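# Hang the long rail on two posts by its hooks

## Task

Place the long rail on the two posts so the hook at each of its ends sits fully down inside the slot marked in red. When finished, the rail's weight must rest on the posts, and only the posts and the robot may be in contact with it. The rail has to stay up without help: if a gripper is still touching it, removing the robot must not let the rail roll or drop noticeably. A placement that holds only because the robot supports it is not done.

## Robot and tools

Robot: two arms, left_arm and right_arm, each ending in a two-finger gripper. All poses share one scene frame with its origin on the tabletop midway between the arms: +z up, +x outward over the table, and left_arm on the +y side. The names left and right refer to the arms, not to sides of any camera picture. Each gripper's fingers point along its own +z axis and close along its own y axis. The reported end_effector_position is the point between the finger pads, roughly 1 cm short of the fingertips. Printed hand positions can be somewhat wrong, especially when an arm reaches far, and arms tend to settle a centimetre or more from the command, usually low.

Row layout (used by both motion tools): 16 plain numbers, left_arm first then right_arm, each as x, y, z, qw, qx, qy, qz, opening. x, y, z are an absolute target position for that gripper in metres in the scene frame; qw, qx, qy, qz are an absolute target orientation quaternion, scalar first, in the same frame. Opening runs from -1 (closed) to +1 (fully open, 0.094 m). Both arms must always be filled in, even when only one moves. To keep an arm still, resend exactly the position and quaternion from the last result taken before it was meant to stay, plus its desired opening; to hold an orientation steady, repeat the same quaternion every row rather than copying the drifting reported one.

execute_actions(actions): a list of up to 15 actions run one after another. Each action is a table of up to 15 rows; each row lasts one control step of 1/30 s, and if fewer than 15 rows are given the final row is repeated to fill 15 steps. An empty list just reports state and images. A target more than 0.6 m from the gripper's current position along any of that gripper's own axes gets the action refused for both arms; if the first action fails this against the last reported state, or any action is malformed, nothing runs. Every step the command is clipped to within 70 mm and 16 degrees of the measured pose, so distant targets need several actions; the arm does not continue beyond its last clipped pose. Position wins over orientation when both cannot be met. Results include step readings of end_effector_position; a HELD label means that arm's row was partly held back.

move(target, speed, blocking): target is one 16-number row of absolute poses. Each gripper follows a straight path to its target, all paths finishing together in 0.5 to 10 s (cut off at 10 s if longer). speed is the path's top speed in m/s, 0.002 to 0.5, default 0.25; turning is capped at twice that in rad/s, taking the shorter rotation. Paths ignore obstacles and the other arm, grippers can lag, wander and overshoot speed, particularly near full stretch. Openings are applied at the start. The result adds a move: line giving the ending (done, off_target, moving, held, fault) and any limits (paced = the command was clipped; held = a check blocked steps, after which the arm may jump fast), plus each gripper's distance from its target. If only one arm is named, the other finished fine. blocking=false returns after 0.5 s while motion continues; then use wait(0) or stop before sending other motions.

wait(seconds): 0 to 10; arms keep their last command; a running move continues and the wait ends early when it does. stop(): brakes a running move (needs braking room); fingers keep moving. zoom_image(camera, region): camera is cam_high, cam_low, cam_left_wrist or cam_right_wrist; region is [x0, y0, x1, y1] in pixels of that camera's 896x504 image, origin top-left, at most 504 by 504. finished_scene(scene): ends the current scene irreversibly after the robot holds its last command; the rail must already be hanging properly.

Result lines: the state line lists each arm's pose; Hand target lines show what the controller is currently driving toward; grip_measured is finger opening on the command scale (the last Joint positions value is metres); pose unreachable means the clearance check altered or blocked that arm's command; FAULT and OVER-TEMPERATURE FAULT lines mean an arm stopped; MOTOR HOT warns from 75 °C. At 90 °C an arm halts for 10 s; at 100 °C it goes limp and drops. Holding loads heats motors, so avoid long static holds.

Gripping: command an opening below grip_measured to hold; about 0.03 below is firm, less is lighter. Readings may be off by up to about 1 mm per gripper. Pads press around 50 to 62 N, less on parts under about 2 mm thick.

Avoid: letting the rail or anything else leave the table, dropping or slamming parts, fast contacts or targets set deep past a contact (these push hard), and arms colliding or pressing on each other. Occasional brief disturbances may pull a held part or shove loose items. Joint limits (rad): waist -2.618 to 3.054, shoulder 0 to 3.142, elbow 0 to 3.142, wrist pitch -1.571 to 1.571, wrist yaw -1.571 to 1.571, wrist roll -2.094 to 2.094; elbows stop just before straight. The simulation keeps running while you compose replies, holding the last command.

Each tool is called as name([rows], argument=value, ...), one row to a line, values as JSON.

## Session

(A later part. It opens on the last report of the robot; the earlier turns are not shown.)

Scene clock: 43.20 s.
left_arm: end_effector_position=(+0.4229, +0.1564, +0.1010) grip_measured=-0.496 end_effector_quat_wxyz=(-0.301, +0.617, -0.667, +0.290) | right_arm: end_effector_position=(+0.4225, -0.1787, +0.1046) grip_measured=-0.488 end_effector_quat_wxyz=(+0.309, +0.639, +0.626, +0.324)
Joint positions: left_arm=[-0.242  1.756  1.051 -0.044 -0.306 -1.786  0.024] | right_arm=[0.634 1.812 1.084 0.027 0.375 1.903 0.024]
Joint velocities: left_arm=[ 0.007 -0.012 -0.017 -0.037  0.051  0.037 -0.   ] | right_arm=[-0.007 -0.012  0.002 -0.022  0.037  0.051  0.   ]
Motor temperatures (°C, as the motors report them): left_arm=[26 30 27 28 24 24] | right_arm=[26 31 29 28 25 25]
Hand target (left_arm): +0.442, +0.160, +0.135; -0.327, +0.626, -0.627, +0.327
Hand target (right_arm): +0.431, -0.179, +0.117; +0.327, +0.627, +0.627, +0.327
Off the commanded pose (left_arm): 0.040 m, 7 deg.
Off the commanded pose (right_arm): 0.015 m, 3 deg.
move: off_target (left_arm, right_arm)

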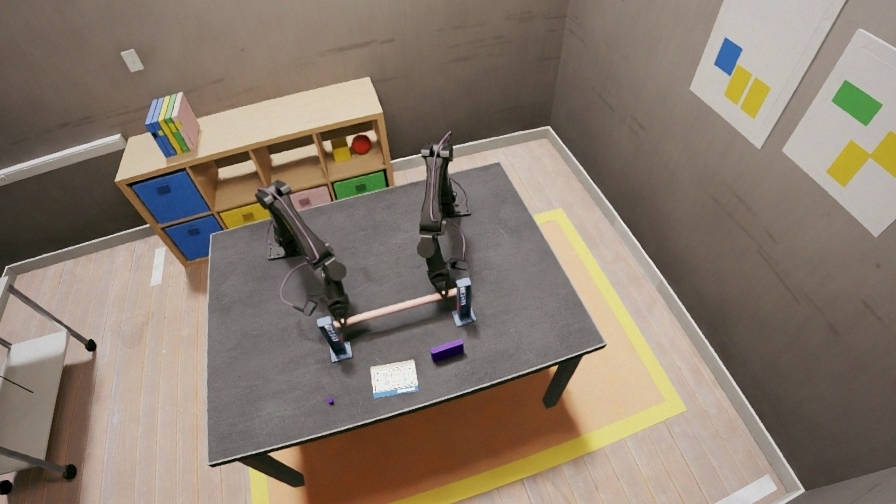

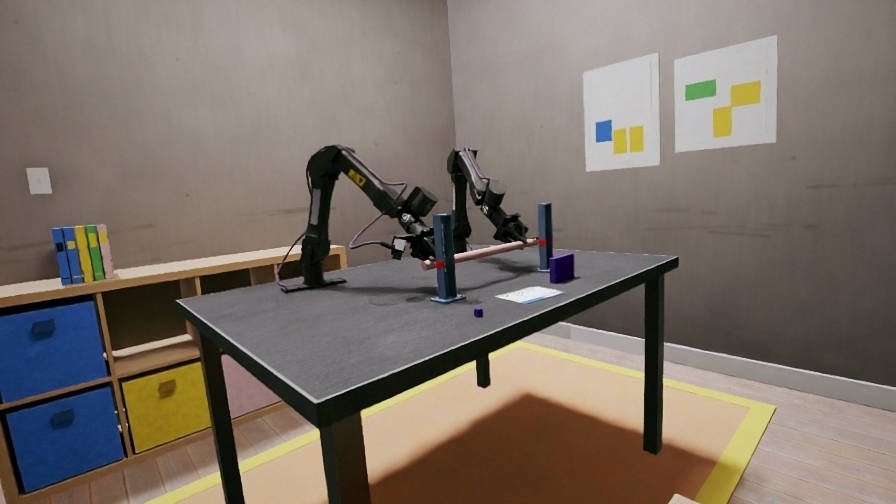

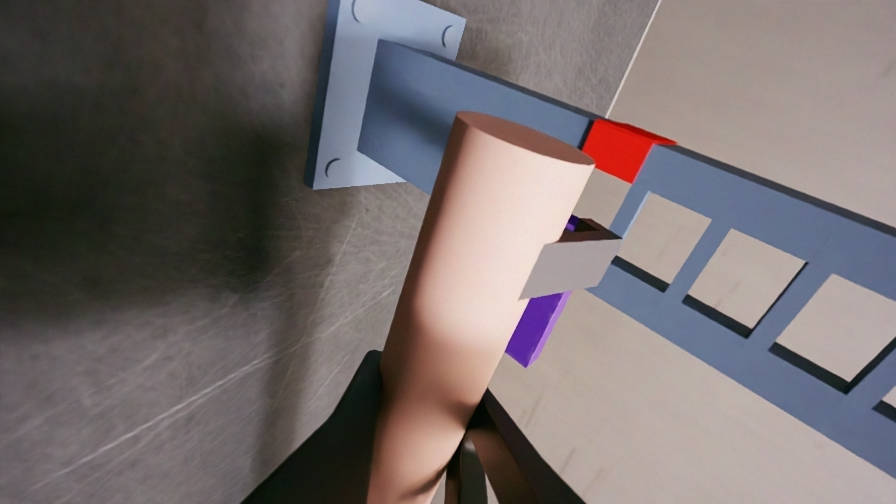

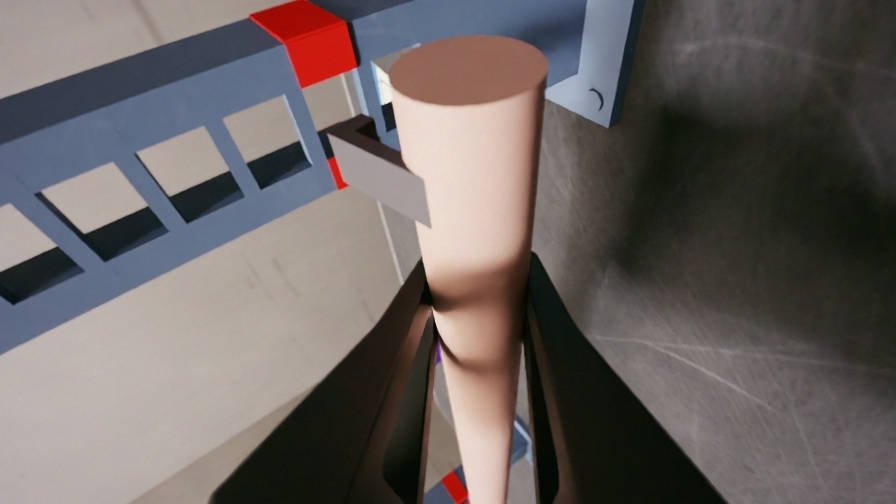

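move(target=[0.453,0.159,0.123,-0.327,0.627,-0.627,0.327,-0.54,0.44,-0.178,0.105,0.327,0.627,0.627,0.327,-0.54], speed=0.03)

zoom_image(camera="cam_low", region=[400, 210, 560, 290])

Scene clock: 45.77 s.
left_arm: end_effector_position=(+0.4256, +0.1584, +0.0893) grip_measured=-0.496 end_effector_quat_wxyz=(-0.299, +0.618, -0.671, +0.282) | right_arm: end_effector_position=(+0.4277, -0.1764, +0.0904) grip_measured=-0.488 end_effector_quat_wxyz=(+0.302, +0.640, +0.630, +0.320)
Joint positions: left_arm=[-0.234  1.788  1.051 -0.029 -0.302 -1.779  0.024] | right_arm=[0.629 1.858 1.095 0.048 0.36  1.903 0.024]
Joint velocities: left_arm=[-0.022  0.012  0.007  0.066 -0.11  -0.022  0.   ] | right_arm=[-0.022 -0.002  0.002 -0.051  0.081  0.022 -0.   ]
Motor temperatures (°C, as the motors report them): left_arm=[26 30 27 29 24 24] | right_arm=[26 31 29 29 25 25]
Hand target (left_arm): +0.449, +0.160, +0.125; -0.327, +0.627, -0.628, +0.327
Hand target (right_arm): +0.439, -0.178, +0.105; +0.327, +0.628, +0.627, +0.327
Off the commanded pose (left_arm): 0.043 m, 8 deg.
Off the commanded pose (right_arm): 0.019 m, 3 deg.
move: off_target (left_arm, right_arm)

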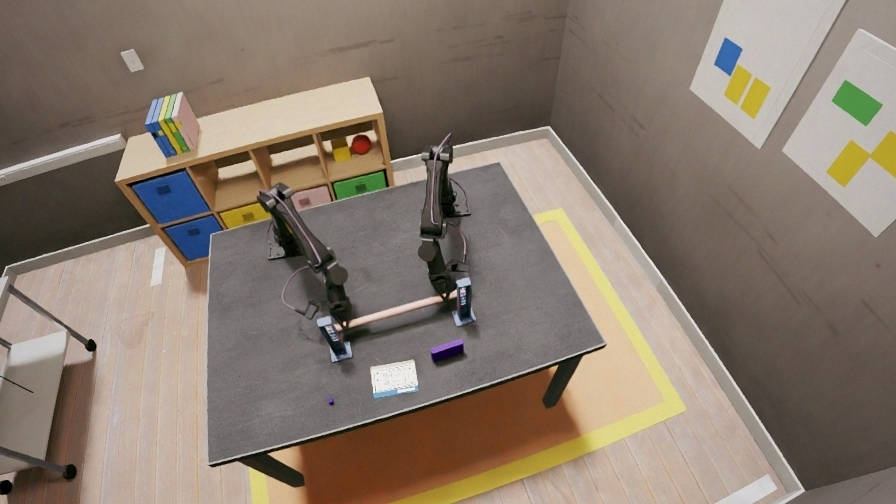

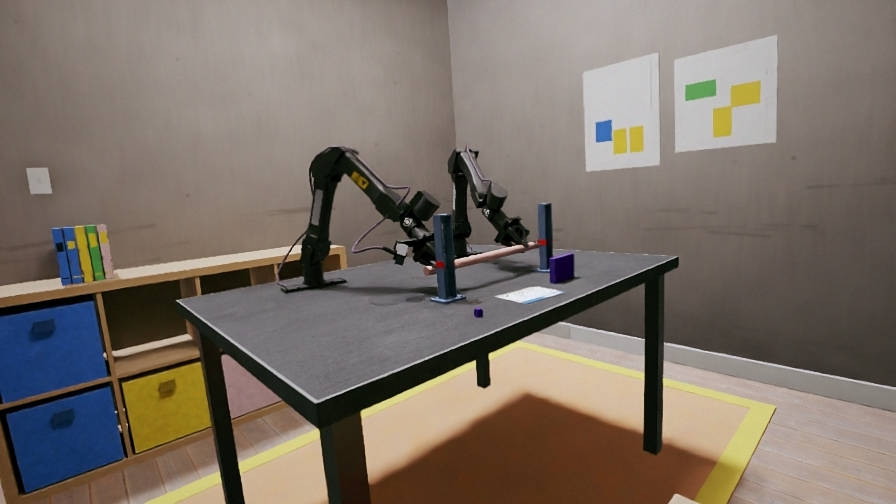

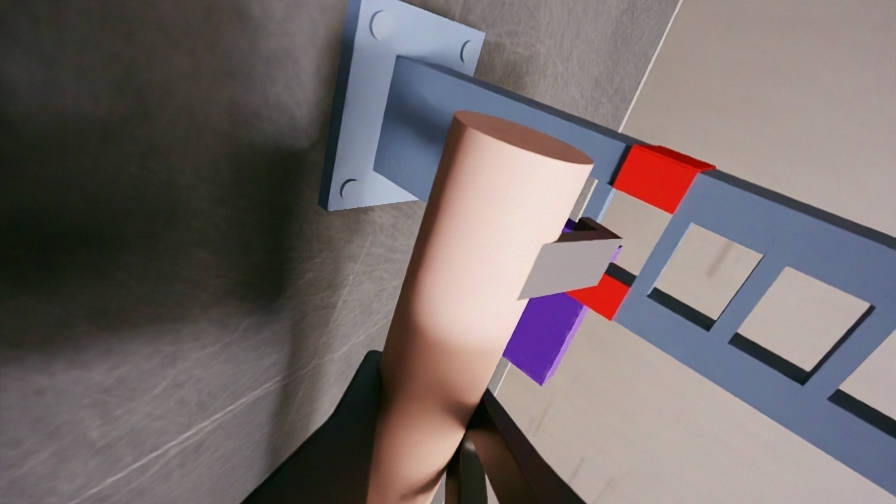

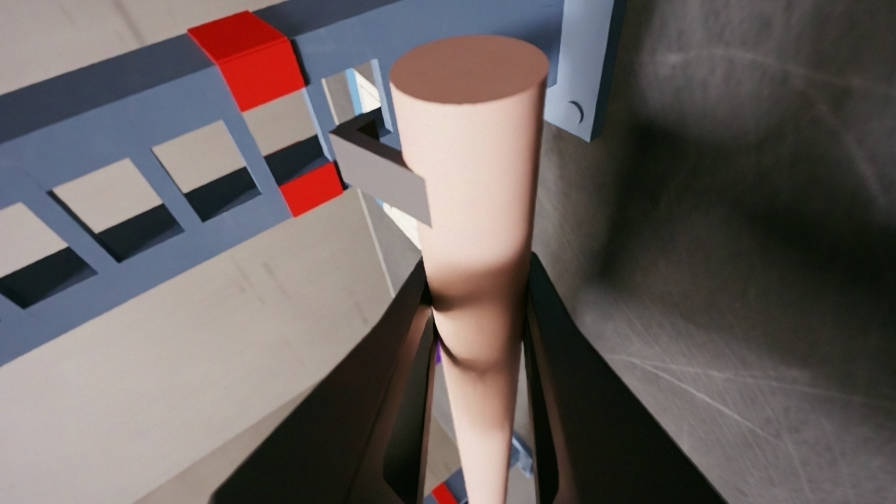

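Region (400, 210, 560, 290) of cam_low's 896x504 image, scaled by 3.150, with more detail than that image has.

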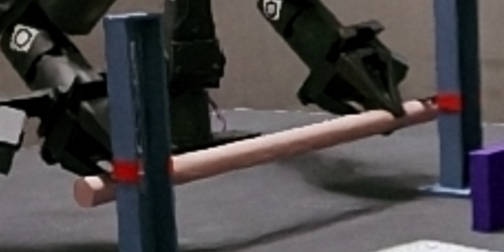

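move(target=[0.461,0.159,0.127,-0.327,0.627,-0.627,0.327,-0.54,0.447,-0.178,0.112,0.327,0.627,0.627,0.327,-0.54], speed=0.02)

zoom_image(camera="cam_low", region=[400, 210, 560, 290])

Scene clock: 49.73 s.
left_arm: end_effector_position=(+0.4358, +0.1576, +0.0954) grip_measured=-0.496 end_effector_quat_wxyz=(-0.301, +0.618, -0.668, +0.285) | right_arm: end_effector_position=(+0.4363, -0.1776, +0.0987) grip_measured=-0.488 end_effector_quat_wxyz=(+0.305, +0.639, +0.629, +0.322)
Joint positions: left_arm=[-0.226  1.809  1.097 -0.044 -0.298 -1.776  0.024] | right_arm=[0.617 1.866 1.135 0.028 0.356 1.892 0.024]
Joint velocities: left_arm=[-0.007  0.007  0.012 -0.022  0.066 -0.037  0.001] | right_arm=[ 0.002 -0.007  0.002 -0.022  0.022  0.007 -0.   ]
Motor temperatures (°C, as the motors report them): left_arm=[26 30 28 29 24 24] | right_arm=[26 31 29 29 25 25]
Hand target (left_arm): +0.458, +0.161, +0.129; -0.328, +0.626, -0.627, +0.326
Hand target (right_arm): +0.446, -0.178, +0.113; +0.327, +0.627, +0.627, +0.327
Off the commanded pose (left_arm): 0.040 m, 7 deg.
Off the commanded pose (right_arm): 0.017 m, 3 deg.
move: off_target (left_arm, right_arm)

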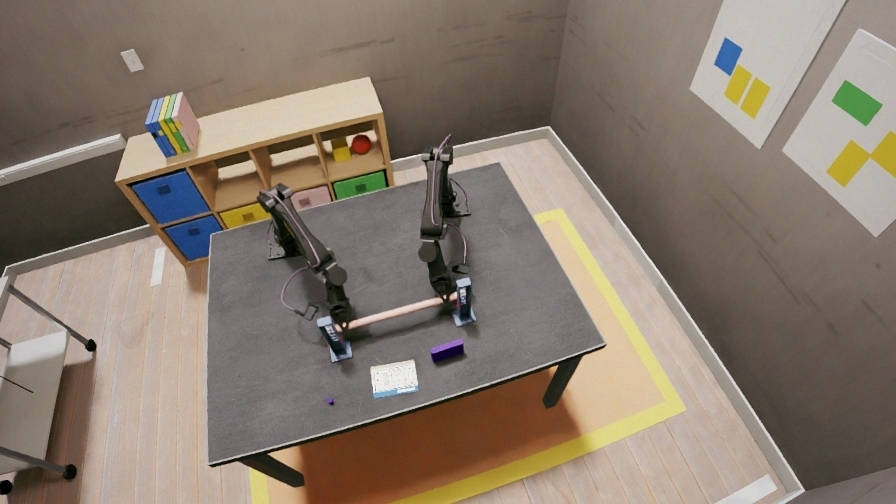

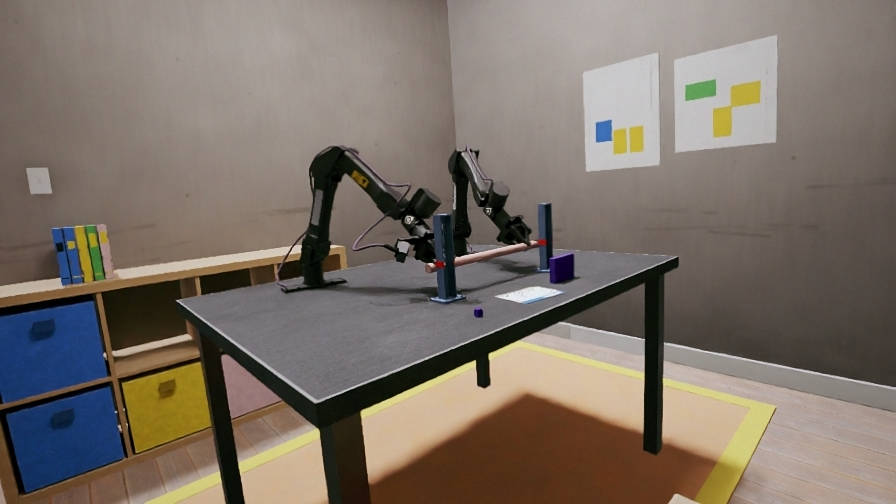

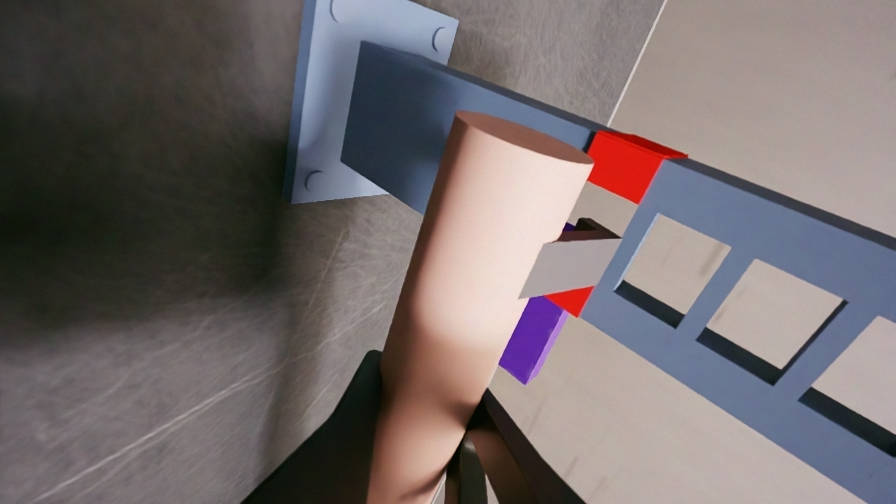

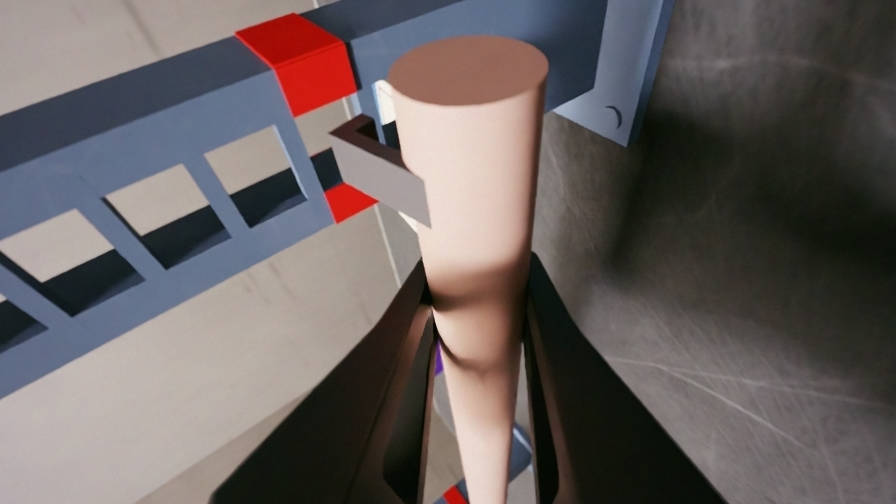

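Region (400, 210, 560, 290) of cam_low's 896x504 image, scaled by 3.150, with more detail than that image has.

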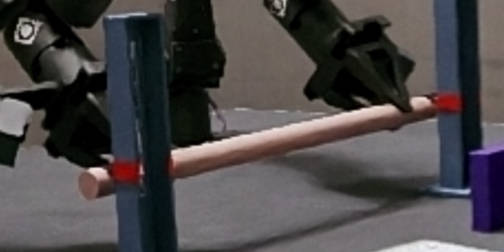

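move(target=[0.471,0.162,0.121,-0.327,0.627,-0.627,0.327,-0.54,0.456,-0.176,0.111,0.327,0.627,0.627,0.327,-0.54], speed=0.02)

Scene clock: 53.27 s.
left_arm: end_effector_position=(+0.4390, +0.1597, +0.0862) grip_measured=-0.496 end_effector_quat_wxyz=(-0.295, +0.621, -0.670, +0.280) | right_arm: end_effector_position=(+0.4421, -0.1752, +0.0921) grip_measured=-0.488 end_effector_quat_wxyz=(+0.301, +0.639, +0.635, +0.314)
Joint positions: left_arm=[-0.214  1.837  1.107 -0.043 -0.285 -1.774  0.024] | right_arm=[0.613 1.902 1.171 0.008 0.348 1.886 0.024]
Joint velocities: left_arm=[ 0.002 -0.002 -0.002  0.037  0.022  0.051 -0.   ] | right_arm=[ 0.007 -0.002  0.007 -0.037 -0.022  0.007  0.001]
Motor temperatures (°C, as the motors report them): left_arm=[26 30 28 30 24 24] | right_arm=[26 32 30 29 25 25]
Hand target (left_arm): +0.466, +0.164, +0.123; -0.327, +0.627, -0.628, +0.326
Hand target (right_arm): +0.455, -0.176, +0.112; +0.327, +0.627, +0.627, +0.327
Off the commanded pose (left_arm): 0.047 m, 8 deg.
Off the commanded pose (right_arm): 0.023 m, 4 deg.
move: off_target (left_arm, right_arm)

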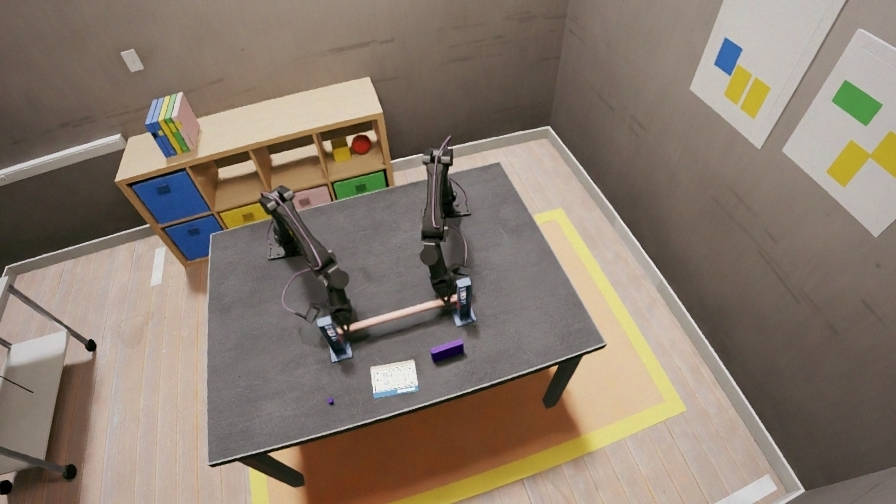

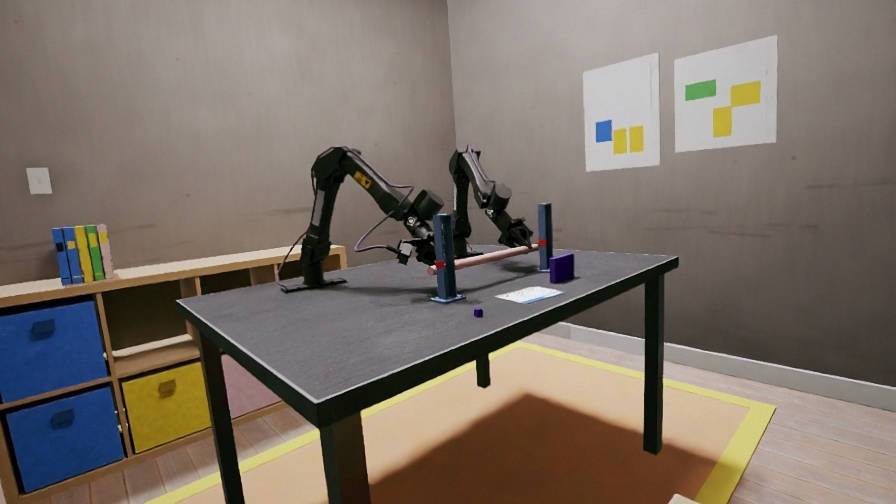

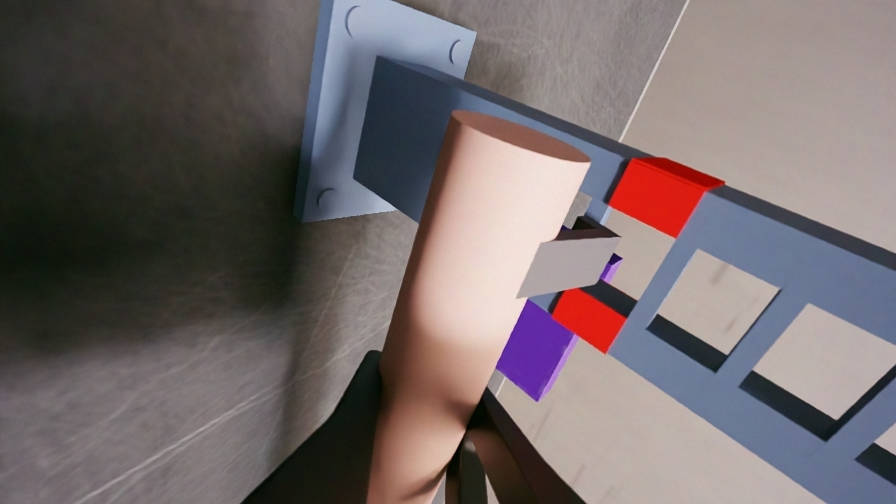

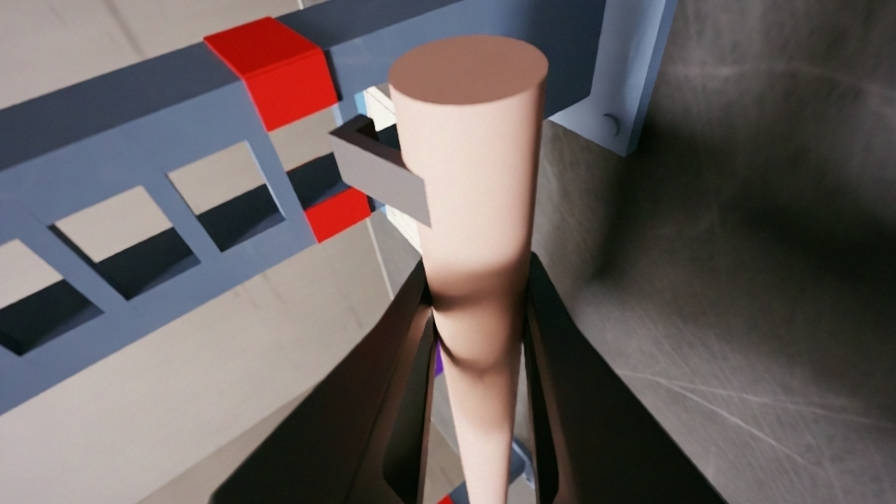

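move(target=[0.469,0.162,0.127,-0.327,0.627,-0.627,0.327,-0.54,0.455,-0.176,0.117,0.327,0.627,0.627,0.327,-0.54], speed=0.015)

Scene clock: 58.43 s.
left_arm: end_effector_position=(+0.4384, +0.1590, +0.0859) grip_measured=-0.496 end_effector_quat_wxyz=(-0.292, +0.621, -0.672, +0.278) | right_arm: end_effector_position=(+0.4400, -0.1760, +0.0895) grip_measured=-0.488 end_effector_quat_wxyz=(+0.297, +0.642, +0.635, +0.309)
Joint positions: left_arm=[-0.214  1.837  1.111 -0.052 -0.279 -1.773  0.024] | right_arm=[ 0.613  1.902  1.171 -0.007  0.346  1.896  0.024]
Joint velocities: left_arm=[-0.027  0.007 -0.012  0.081  0.022 -0.037  0.   ] | right_arm=[ 0.002 -0.022  0.002 -0.066 -0.007 -0.007 -0.001]
Motor temperatures (°C, as the motors report them): left_arm=[26 31 28 30 24 24] | right_arm=[26 32 30 30 25 25]
Hand target (left_arm): +0.464, +0.164, +0.129; -0.327, +0.627, -0.627, +0.326
Hand target (right_arm): +0.453, -0.177, +0.118; +0.327, +0.628, +0.626, +0.327
Off the commanded pose (left_arm): 0.051 m, 9 deg.
Off the commanded pose (right_arm): 0.031 m, 4 deg.
move: off_target (left_arm, right_arm)

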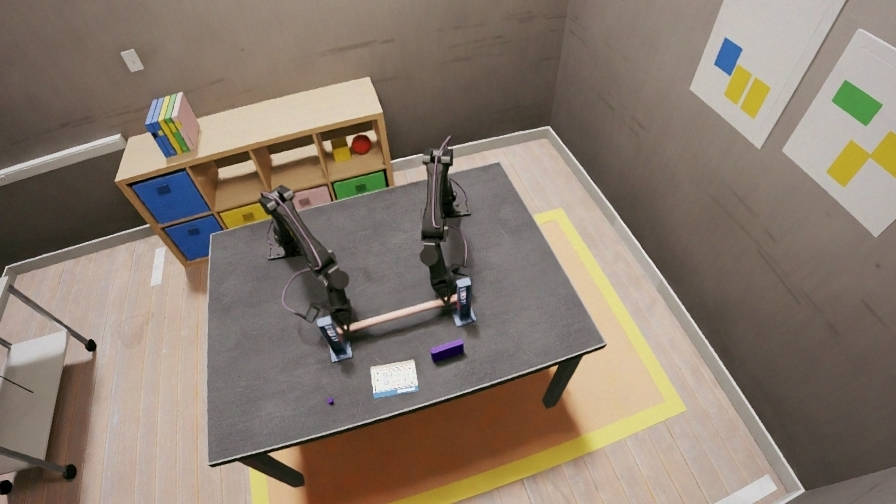

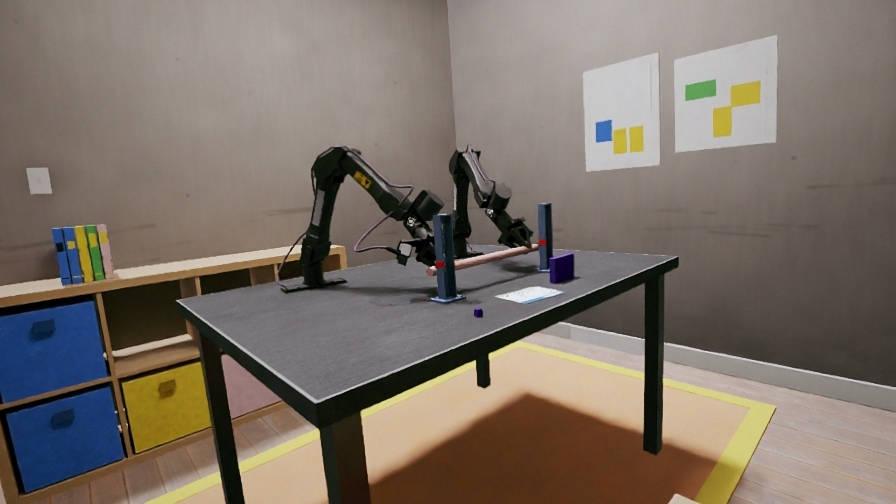

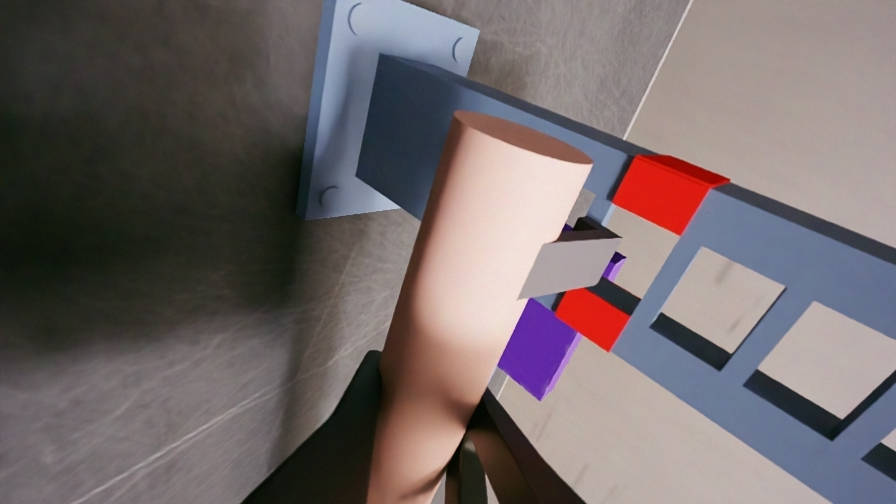

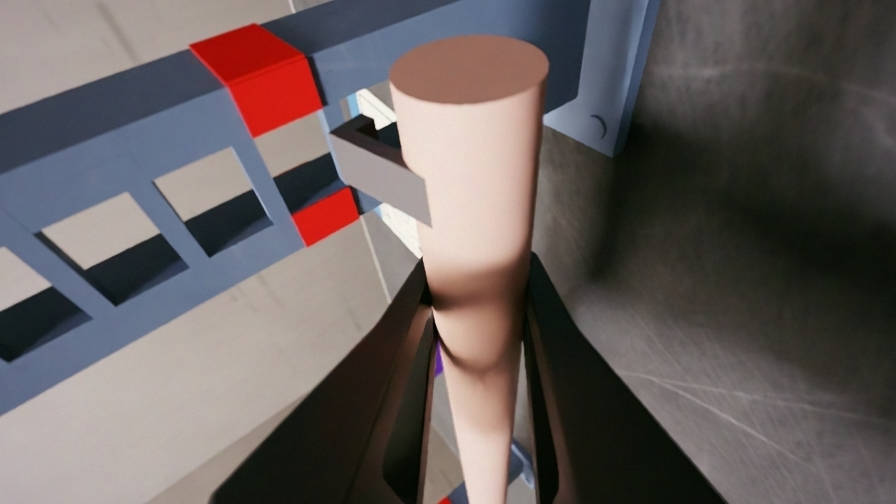

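execute_actions([
  [[0.469,0.162,0.131,-0.327,0.627,-0.627,0.327,-0.54,0.455,-0.176,0.121,0.327,0.627,0.627,0.327,-0.54]],
  [[0.469,0.162,0.134,-0.327,0.627,-0.627,0.327,-0.54,0.455,-0.176,0.124,0.327,0.627,0.627,0.327,-0.54]],
  [[0.469,0.162,0.134,-0.327,0.627,-0.627,0.327,-0.54,0.455,-0.176,0.124,0.327,0.627,0.627,0.327,-0.54]],
])

Scene clock: 60.10 s.
left_arm: end_effector_position=(+0.4388, +0.1592, +0.0881) grip_measured=-0.497 end_effector_quat_wxyz=(-0.289, +0.623, -0.672, +0.275) | right_arm: end_effector_position=(+0.4423, -0.1757, +0.0943) grip_measured=-0.488 end_effector_quat_wxyz=(+0.300, +0.641, +0.637, +0.307)
Joint positions: left_arm=[-0.214  1.837  1.128 -0.079 -0.279 -1.778  0.024] | right_arm=[ 0.613  1.902  1.192 -0.027  0.351  1.888  0.024]
Joint velocities: left_arm=[-0.012 -0.012 -0.017 -0.007 -0.11   0.037 -0.   ] | right_arm=[-0.007 -0.017 -0.007 -0.081 -0.051 -0.051  0.   ]
Motor temperatures (°C, as the motors report them): left_arm=[26 31 29 30 24 24] | right_arm=[26 33 30 30 25 25]
Hand target (left_arm): +0.464, +0.164, +0.136; -0.328, +0.627, -0.627, +0.326
Hand target (right_arm): +0.453, -0.177, +0.125; +0.327, +0.628, +0.627, +0.327
Off the commanded pose (left_arm): 0.055 m, 9 deg.
Off the commanded pose (right_arm): 0.032 m, 4 deg.
Step readings (end_effector_position; steps 1 to 15: 1st action; 16 to 30: 2nd action; 31 to 45: 3rd action):
0: left_arm (+0.4384, +0.1590, +0.0859) | right_arm (+0.4400, -0.1760, +0.0895)
1: left_arm (+0.4386, +0.1589, +0.0864) | right_arm (+0.4404, -0.1759, +0.0902)
2: left_arm (+0.4388, +0.1590, +0.0868) | right_arm (+0.4409, -0.1758, +0.0911)
4: left_arm (+0.4389, +0.1592, +0.0872) | right_arm (+0.4421, -0.1757, +0.0931)
8: left_arm (+0.4388, +0.1592, +0.0873) | right_arm (+0.4424, -0.1757, +0.0937)
15: left_arm (+0.4389, +0.1592, +0.0874) | right_arm (+0.4423, -0.1757, +0.0936)
16: left_arm (+0.4389, +0.1592, +0.0876) | right_arm (+0.4423, -0.1757, +0.0937)
17: left_arm (+0.4389, +0.1591, +0.0878) | right_arm (+0.4423, -0.1757, +0.0939)
19: left_arm (+0.4388, +0.1592, +0.0880) | right_arm (+0.4423, -0.1757, +0.0941)
23: left_arm (+0.4388, +0.1592, +0.0880) | right_arm (+0.4423, -0.1757, +0.0942)
30: left_arm (+0.4388, +0.1592, +0.0881) | right_arm (+0.4423, -0.1757, +0.0943)
31: left_arm (+0.4388, +0.1592, +0.0881) | right_arm (+0.4423, -0.1757, +0.0943)
32: left_arm (+0.4388, +0.1592, +0.0881) | right_arm (+0.4423, -0.1757, +0.0943)
34: left_arm (+0.4388, +0.1592, +0.0881) | right_arm (+0.4423, -0.1757, +0.0943)
38: left_arm (+0.4388, +0.1592, +0.0881) | right_arm (+0.4423, -0.1757, +0.0943)
45: end_effector_position above

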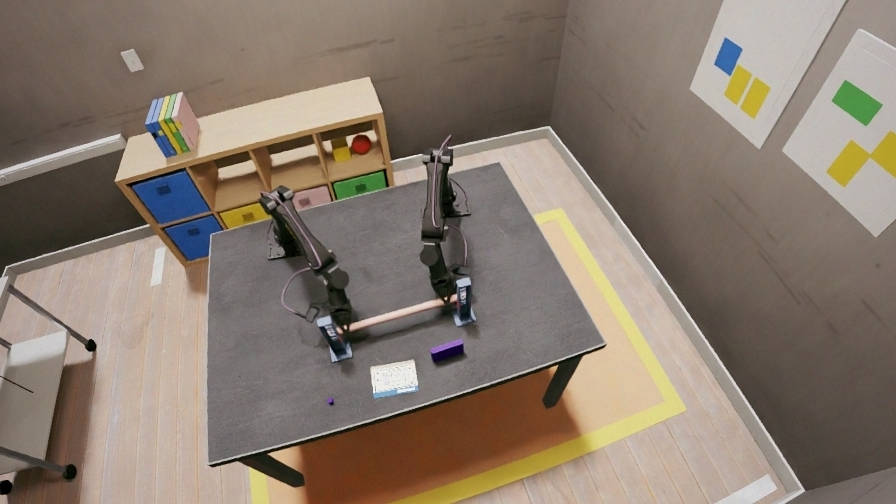

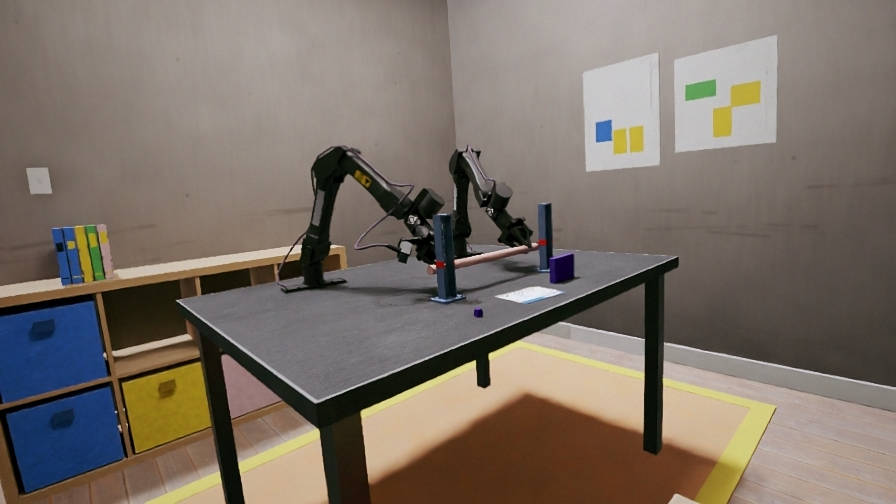

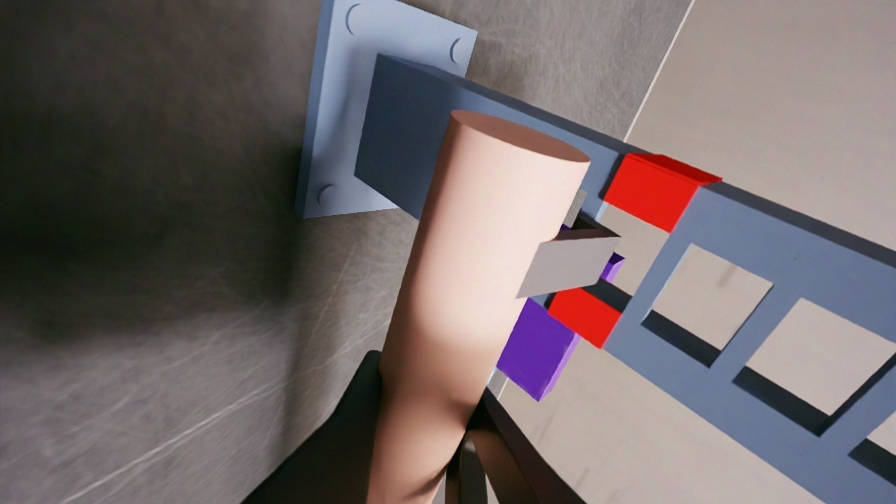

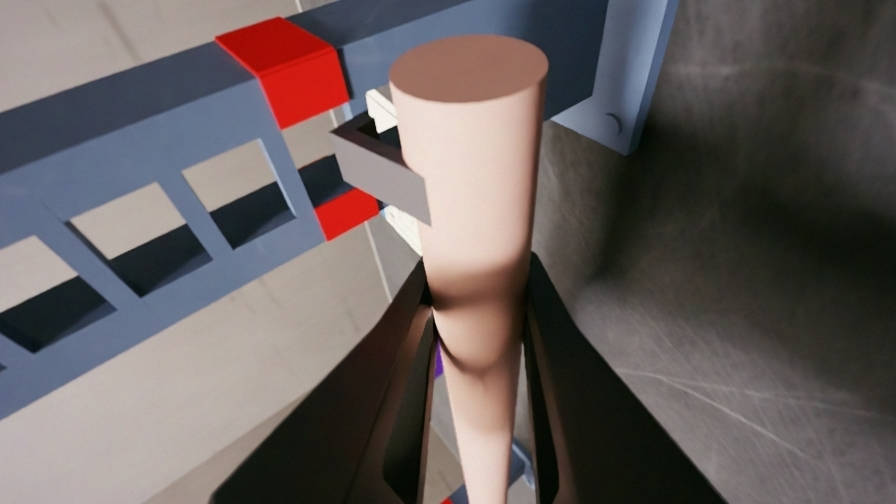

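execute_actions([
  [[0.469,0.162,0.136,-0.348,0.615,-0.615,0.348,-0.54,0.455,-0.176,0.125,0.34,0.62,0.62,0.34,-0.54]],
  [[0.469,0.162,0.138,-0.369,0.603,-0.603,0.369,-0.54,0.455,-0.176,0.126,0.355,0.612,0.612,0.355,-0.54]],
])

Scene clock: 61.27 s.
left_arm: end_effector_position=(+0.4398, +0.1602, +0.0865) grip_measured=-0.496 end_effector_quat_wxyz=(-0.313, +0.612, -0.659, +0.306) | right_arm: end_effector_position=(+0.4434, -0.1757, +0.0947) grip_measured=-0.488 end_effector_quat_wxyz=(+0.316, +0.630, +0.629, +0.327)
Joint positions: left_arm=[-0.216  1.824  1.032  0.092 -0.294 -1.761  0.024] | right_arm=[0.617 1.895 1.135 0.081 0.364 1.868 0.024]
Joint velocities: left_arm=[ 0.012 -0.002 -0.012  0.007  0.022  0.037 -0.001] | right_arm=[-0.002  0.022  0.002  0.022 -0.022  0.037  0.   ]
Motor temperatures (°C, as the motors report them): left_arm=[26 31 29 31 24 24] | right_arm=[26 33 30 30 25 25]
Hand target (left_arm): +0.463, +0.164, +0.140; -0.368, +0.606, -0.604, +0.365
Hand target (right_arm): +0.453, -0.177, +0.127; +0.353, +0.614, +0.611, +0.353
Off the commanded pose (left_arm): 0.059 m, 12 deg.
Off the commanded pose (right_arm): 0.033 m, 6 deg.
Step readings (end_effector_position; steps 1 to 15: 1st action; 16 to 30: 2nd action):
0: left_arm (+0.4388, +0.1592, +0.0881) | right_arm (+0.4423, -0.1757, +0.0943)
1: left_arm (+0.4389, +0.1594, +0.0878) | right_arm (+0.4427, -0.1757, +0.0947)
2: left_arm (+0.4389, +0.1594, +0.0878) | right_arm (+0.4426, -0.1758, +0.0945)
4: left_arm (+0.4391, +0.1594, +0.0878) | right_arm (+0.4427, -0.1758, +0.0944)
8: left_arm (+0.4393, +0.1594, +0.0878) | right_arm (+0.4428, -0.1759, +0.0942)
15: left_arm (+0.4393, +0.1594, +0.0878) | right_arm (+0.4428, -0.1759, +0.0941)
16: left_arm (+0.4389, +0.1598, +0.0875) | right_arm (+0.4426, -0.1762, +0.0942)
17: left_arm (+0.4390, +0.1598, +0.0875) | right_arm (+0.4428, -0.1761, +0.0945)
19: left_arm (+0.4393, +0.1602, +0.0867) | right_arm (+0.4430, -0.1757, +0.0949)
23: left_arm (+0.4396, +0.1601, +0.0865) | right_arm (+0.4433, -0.1756, +0.0948)
30: end_effector_position above

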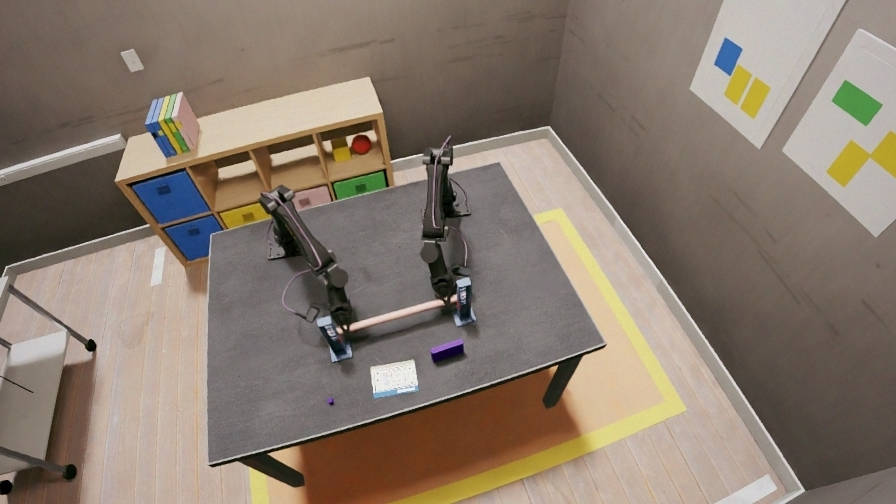

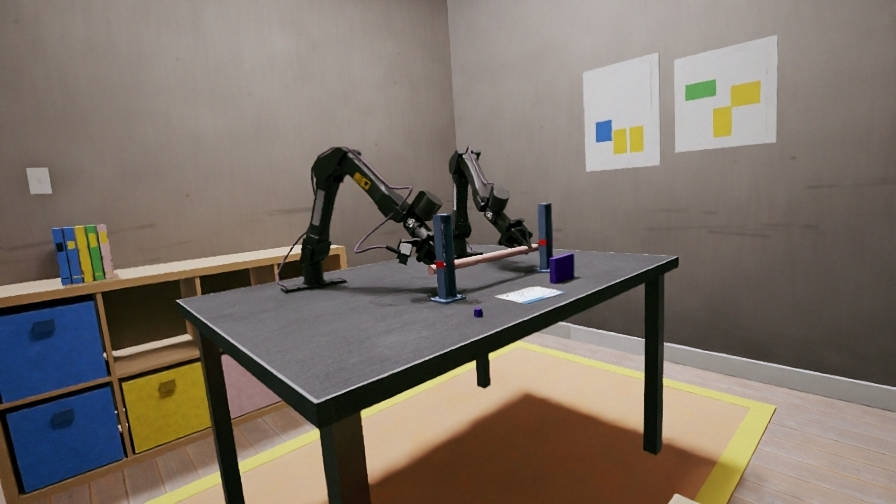

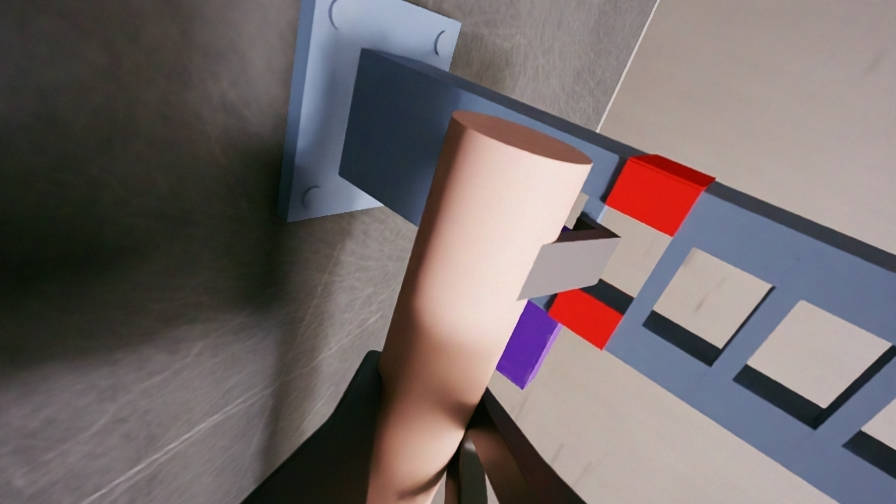

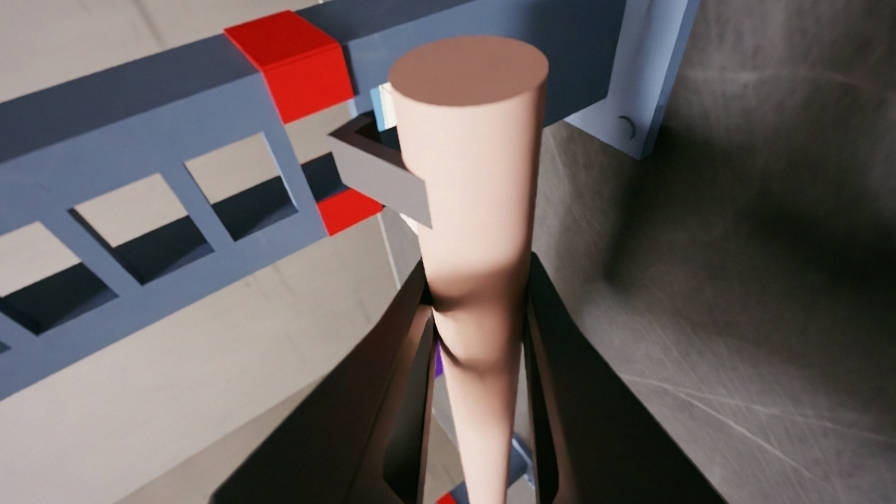

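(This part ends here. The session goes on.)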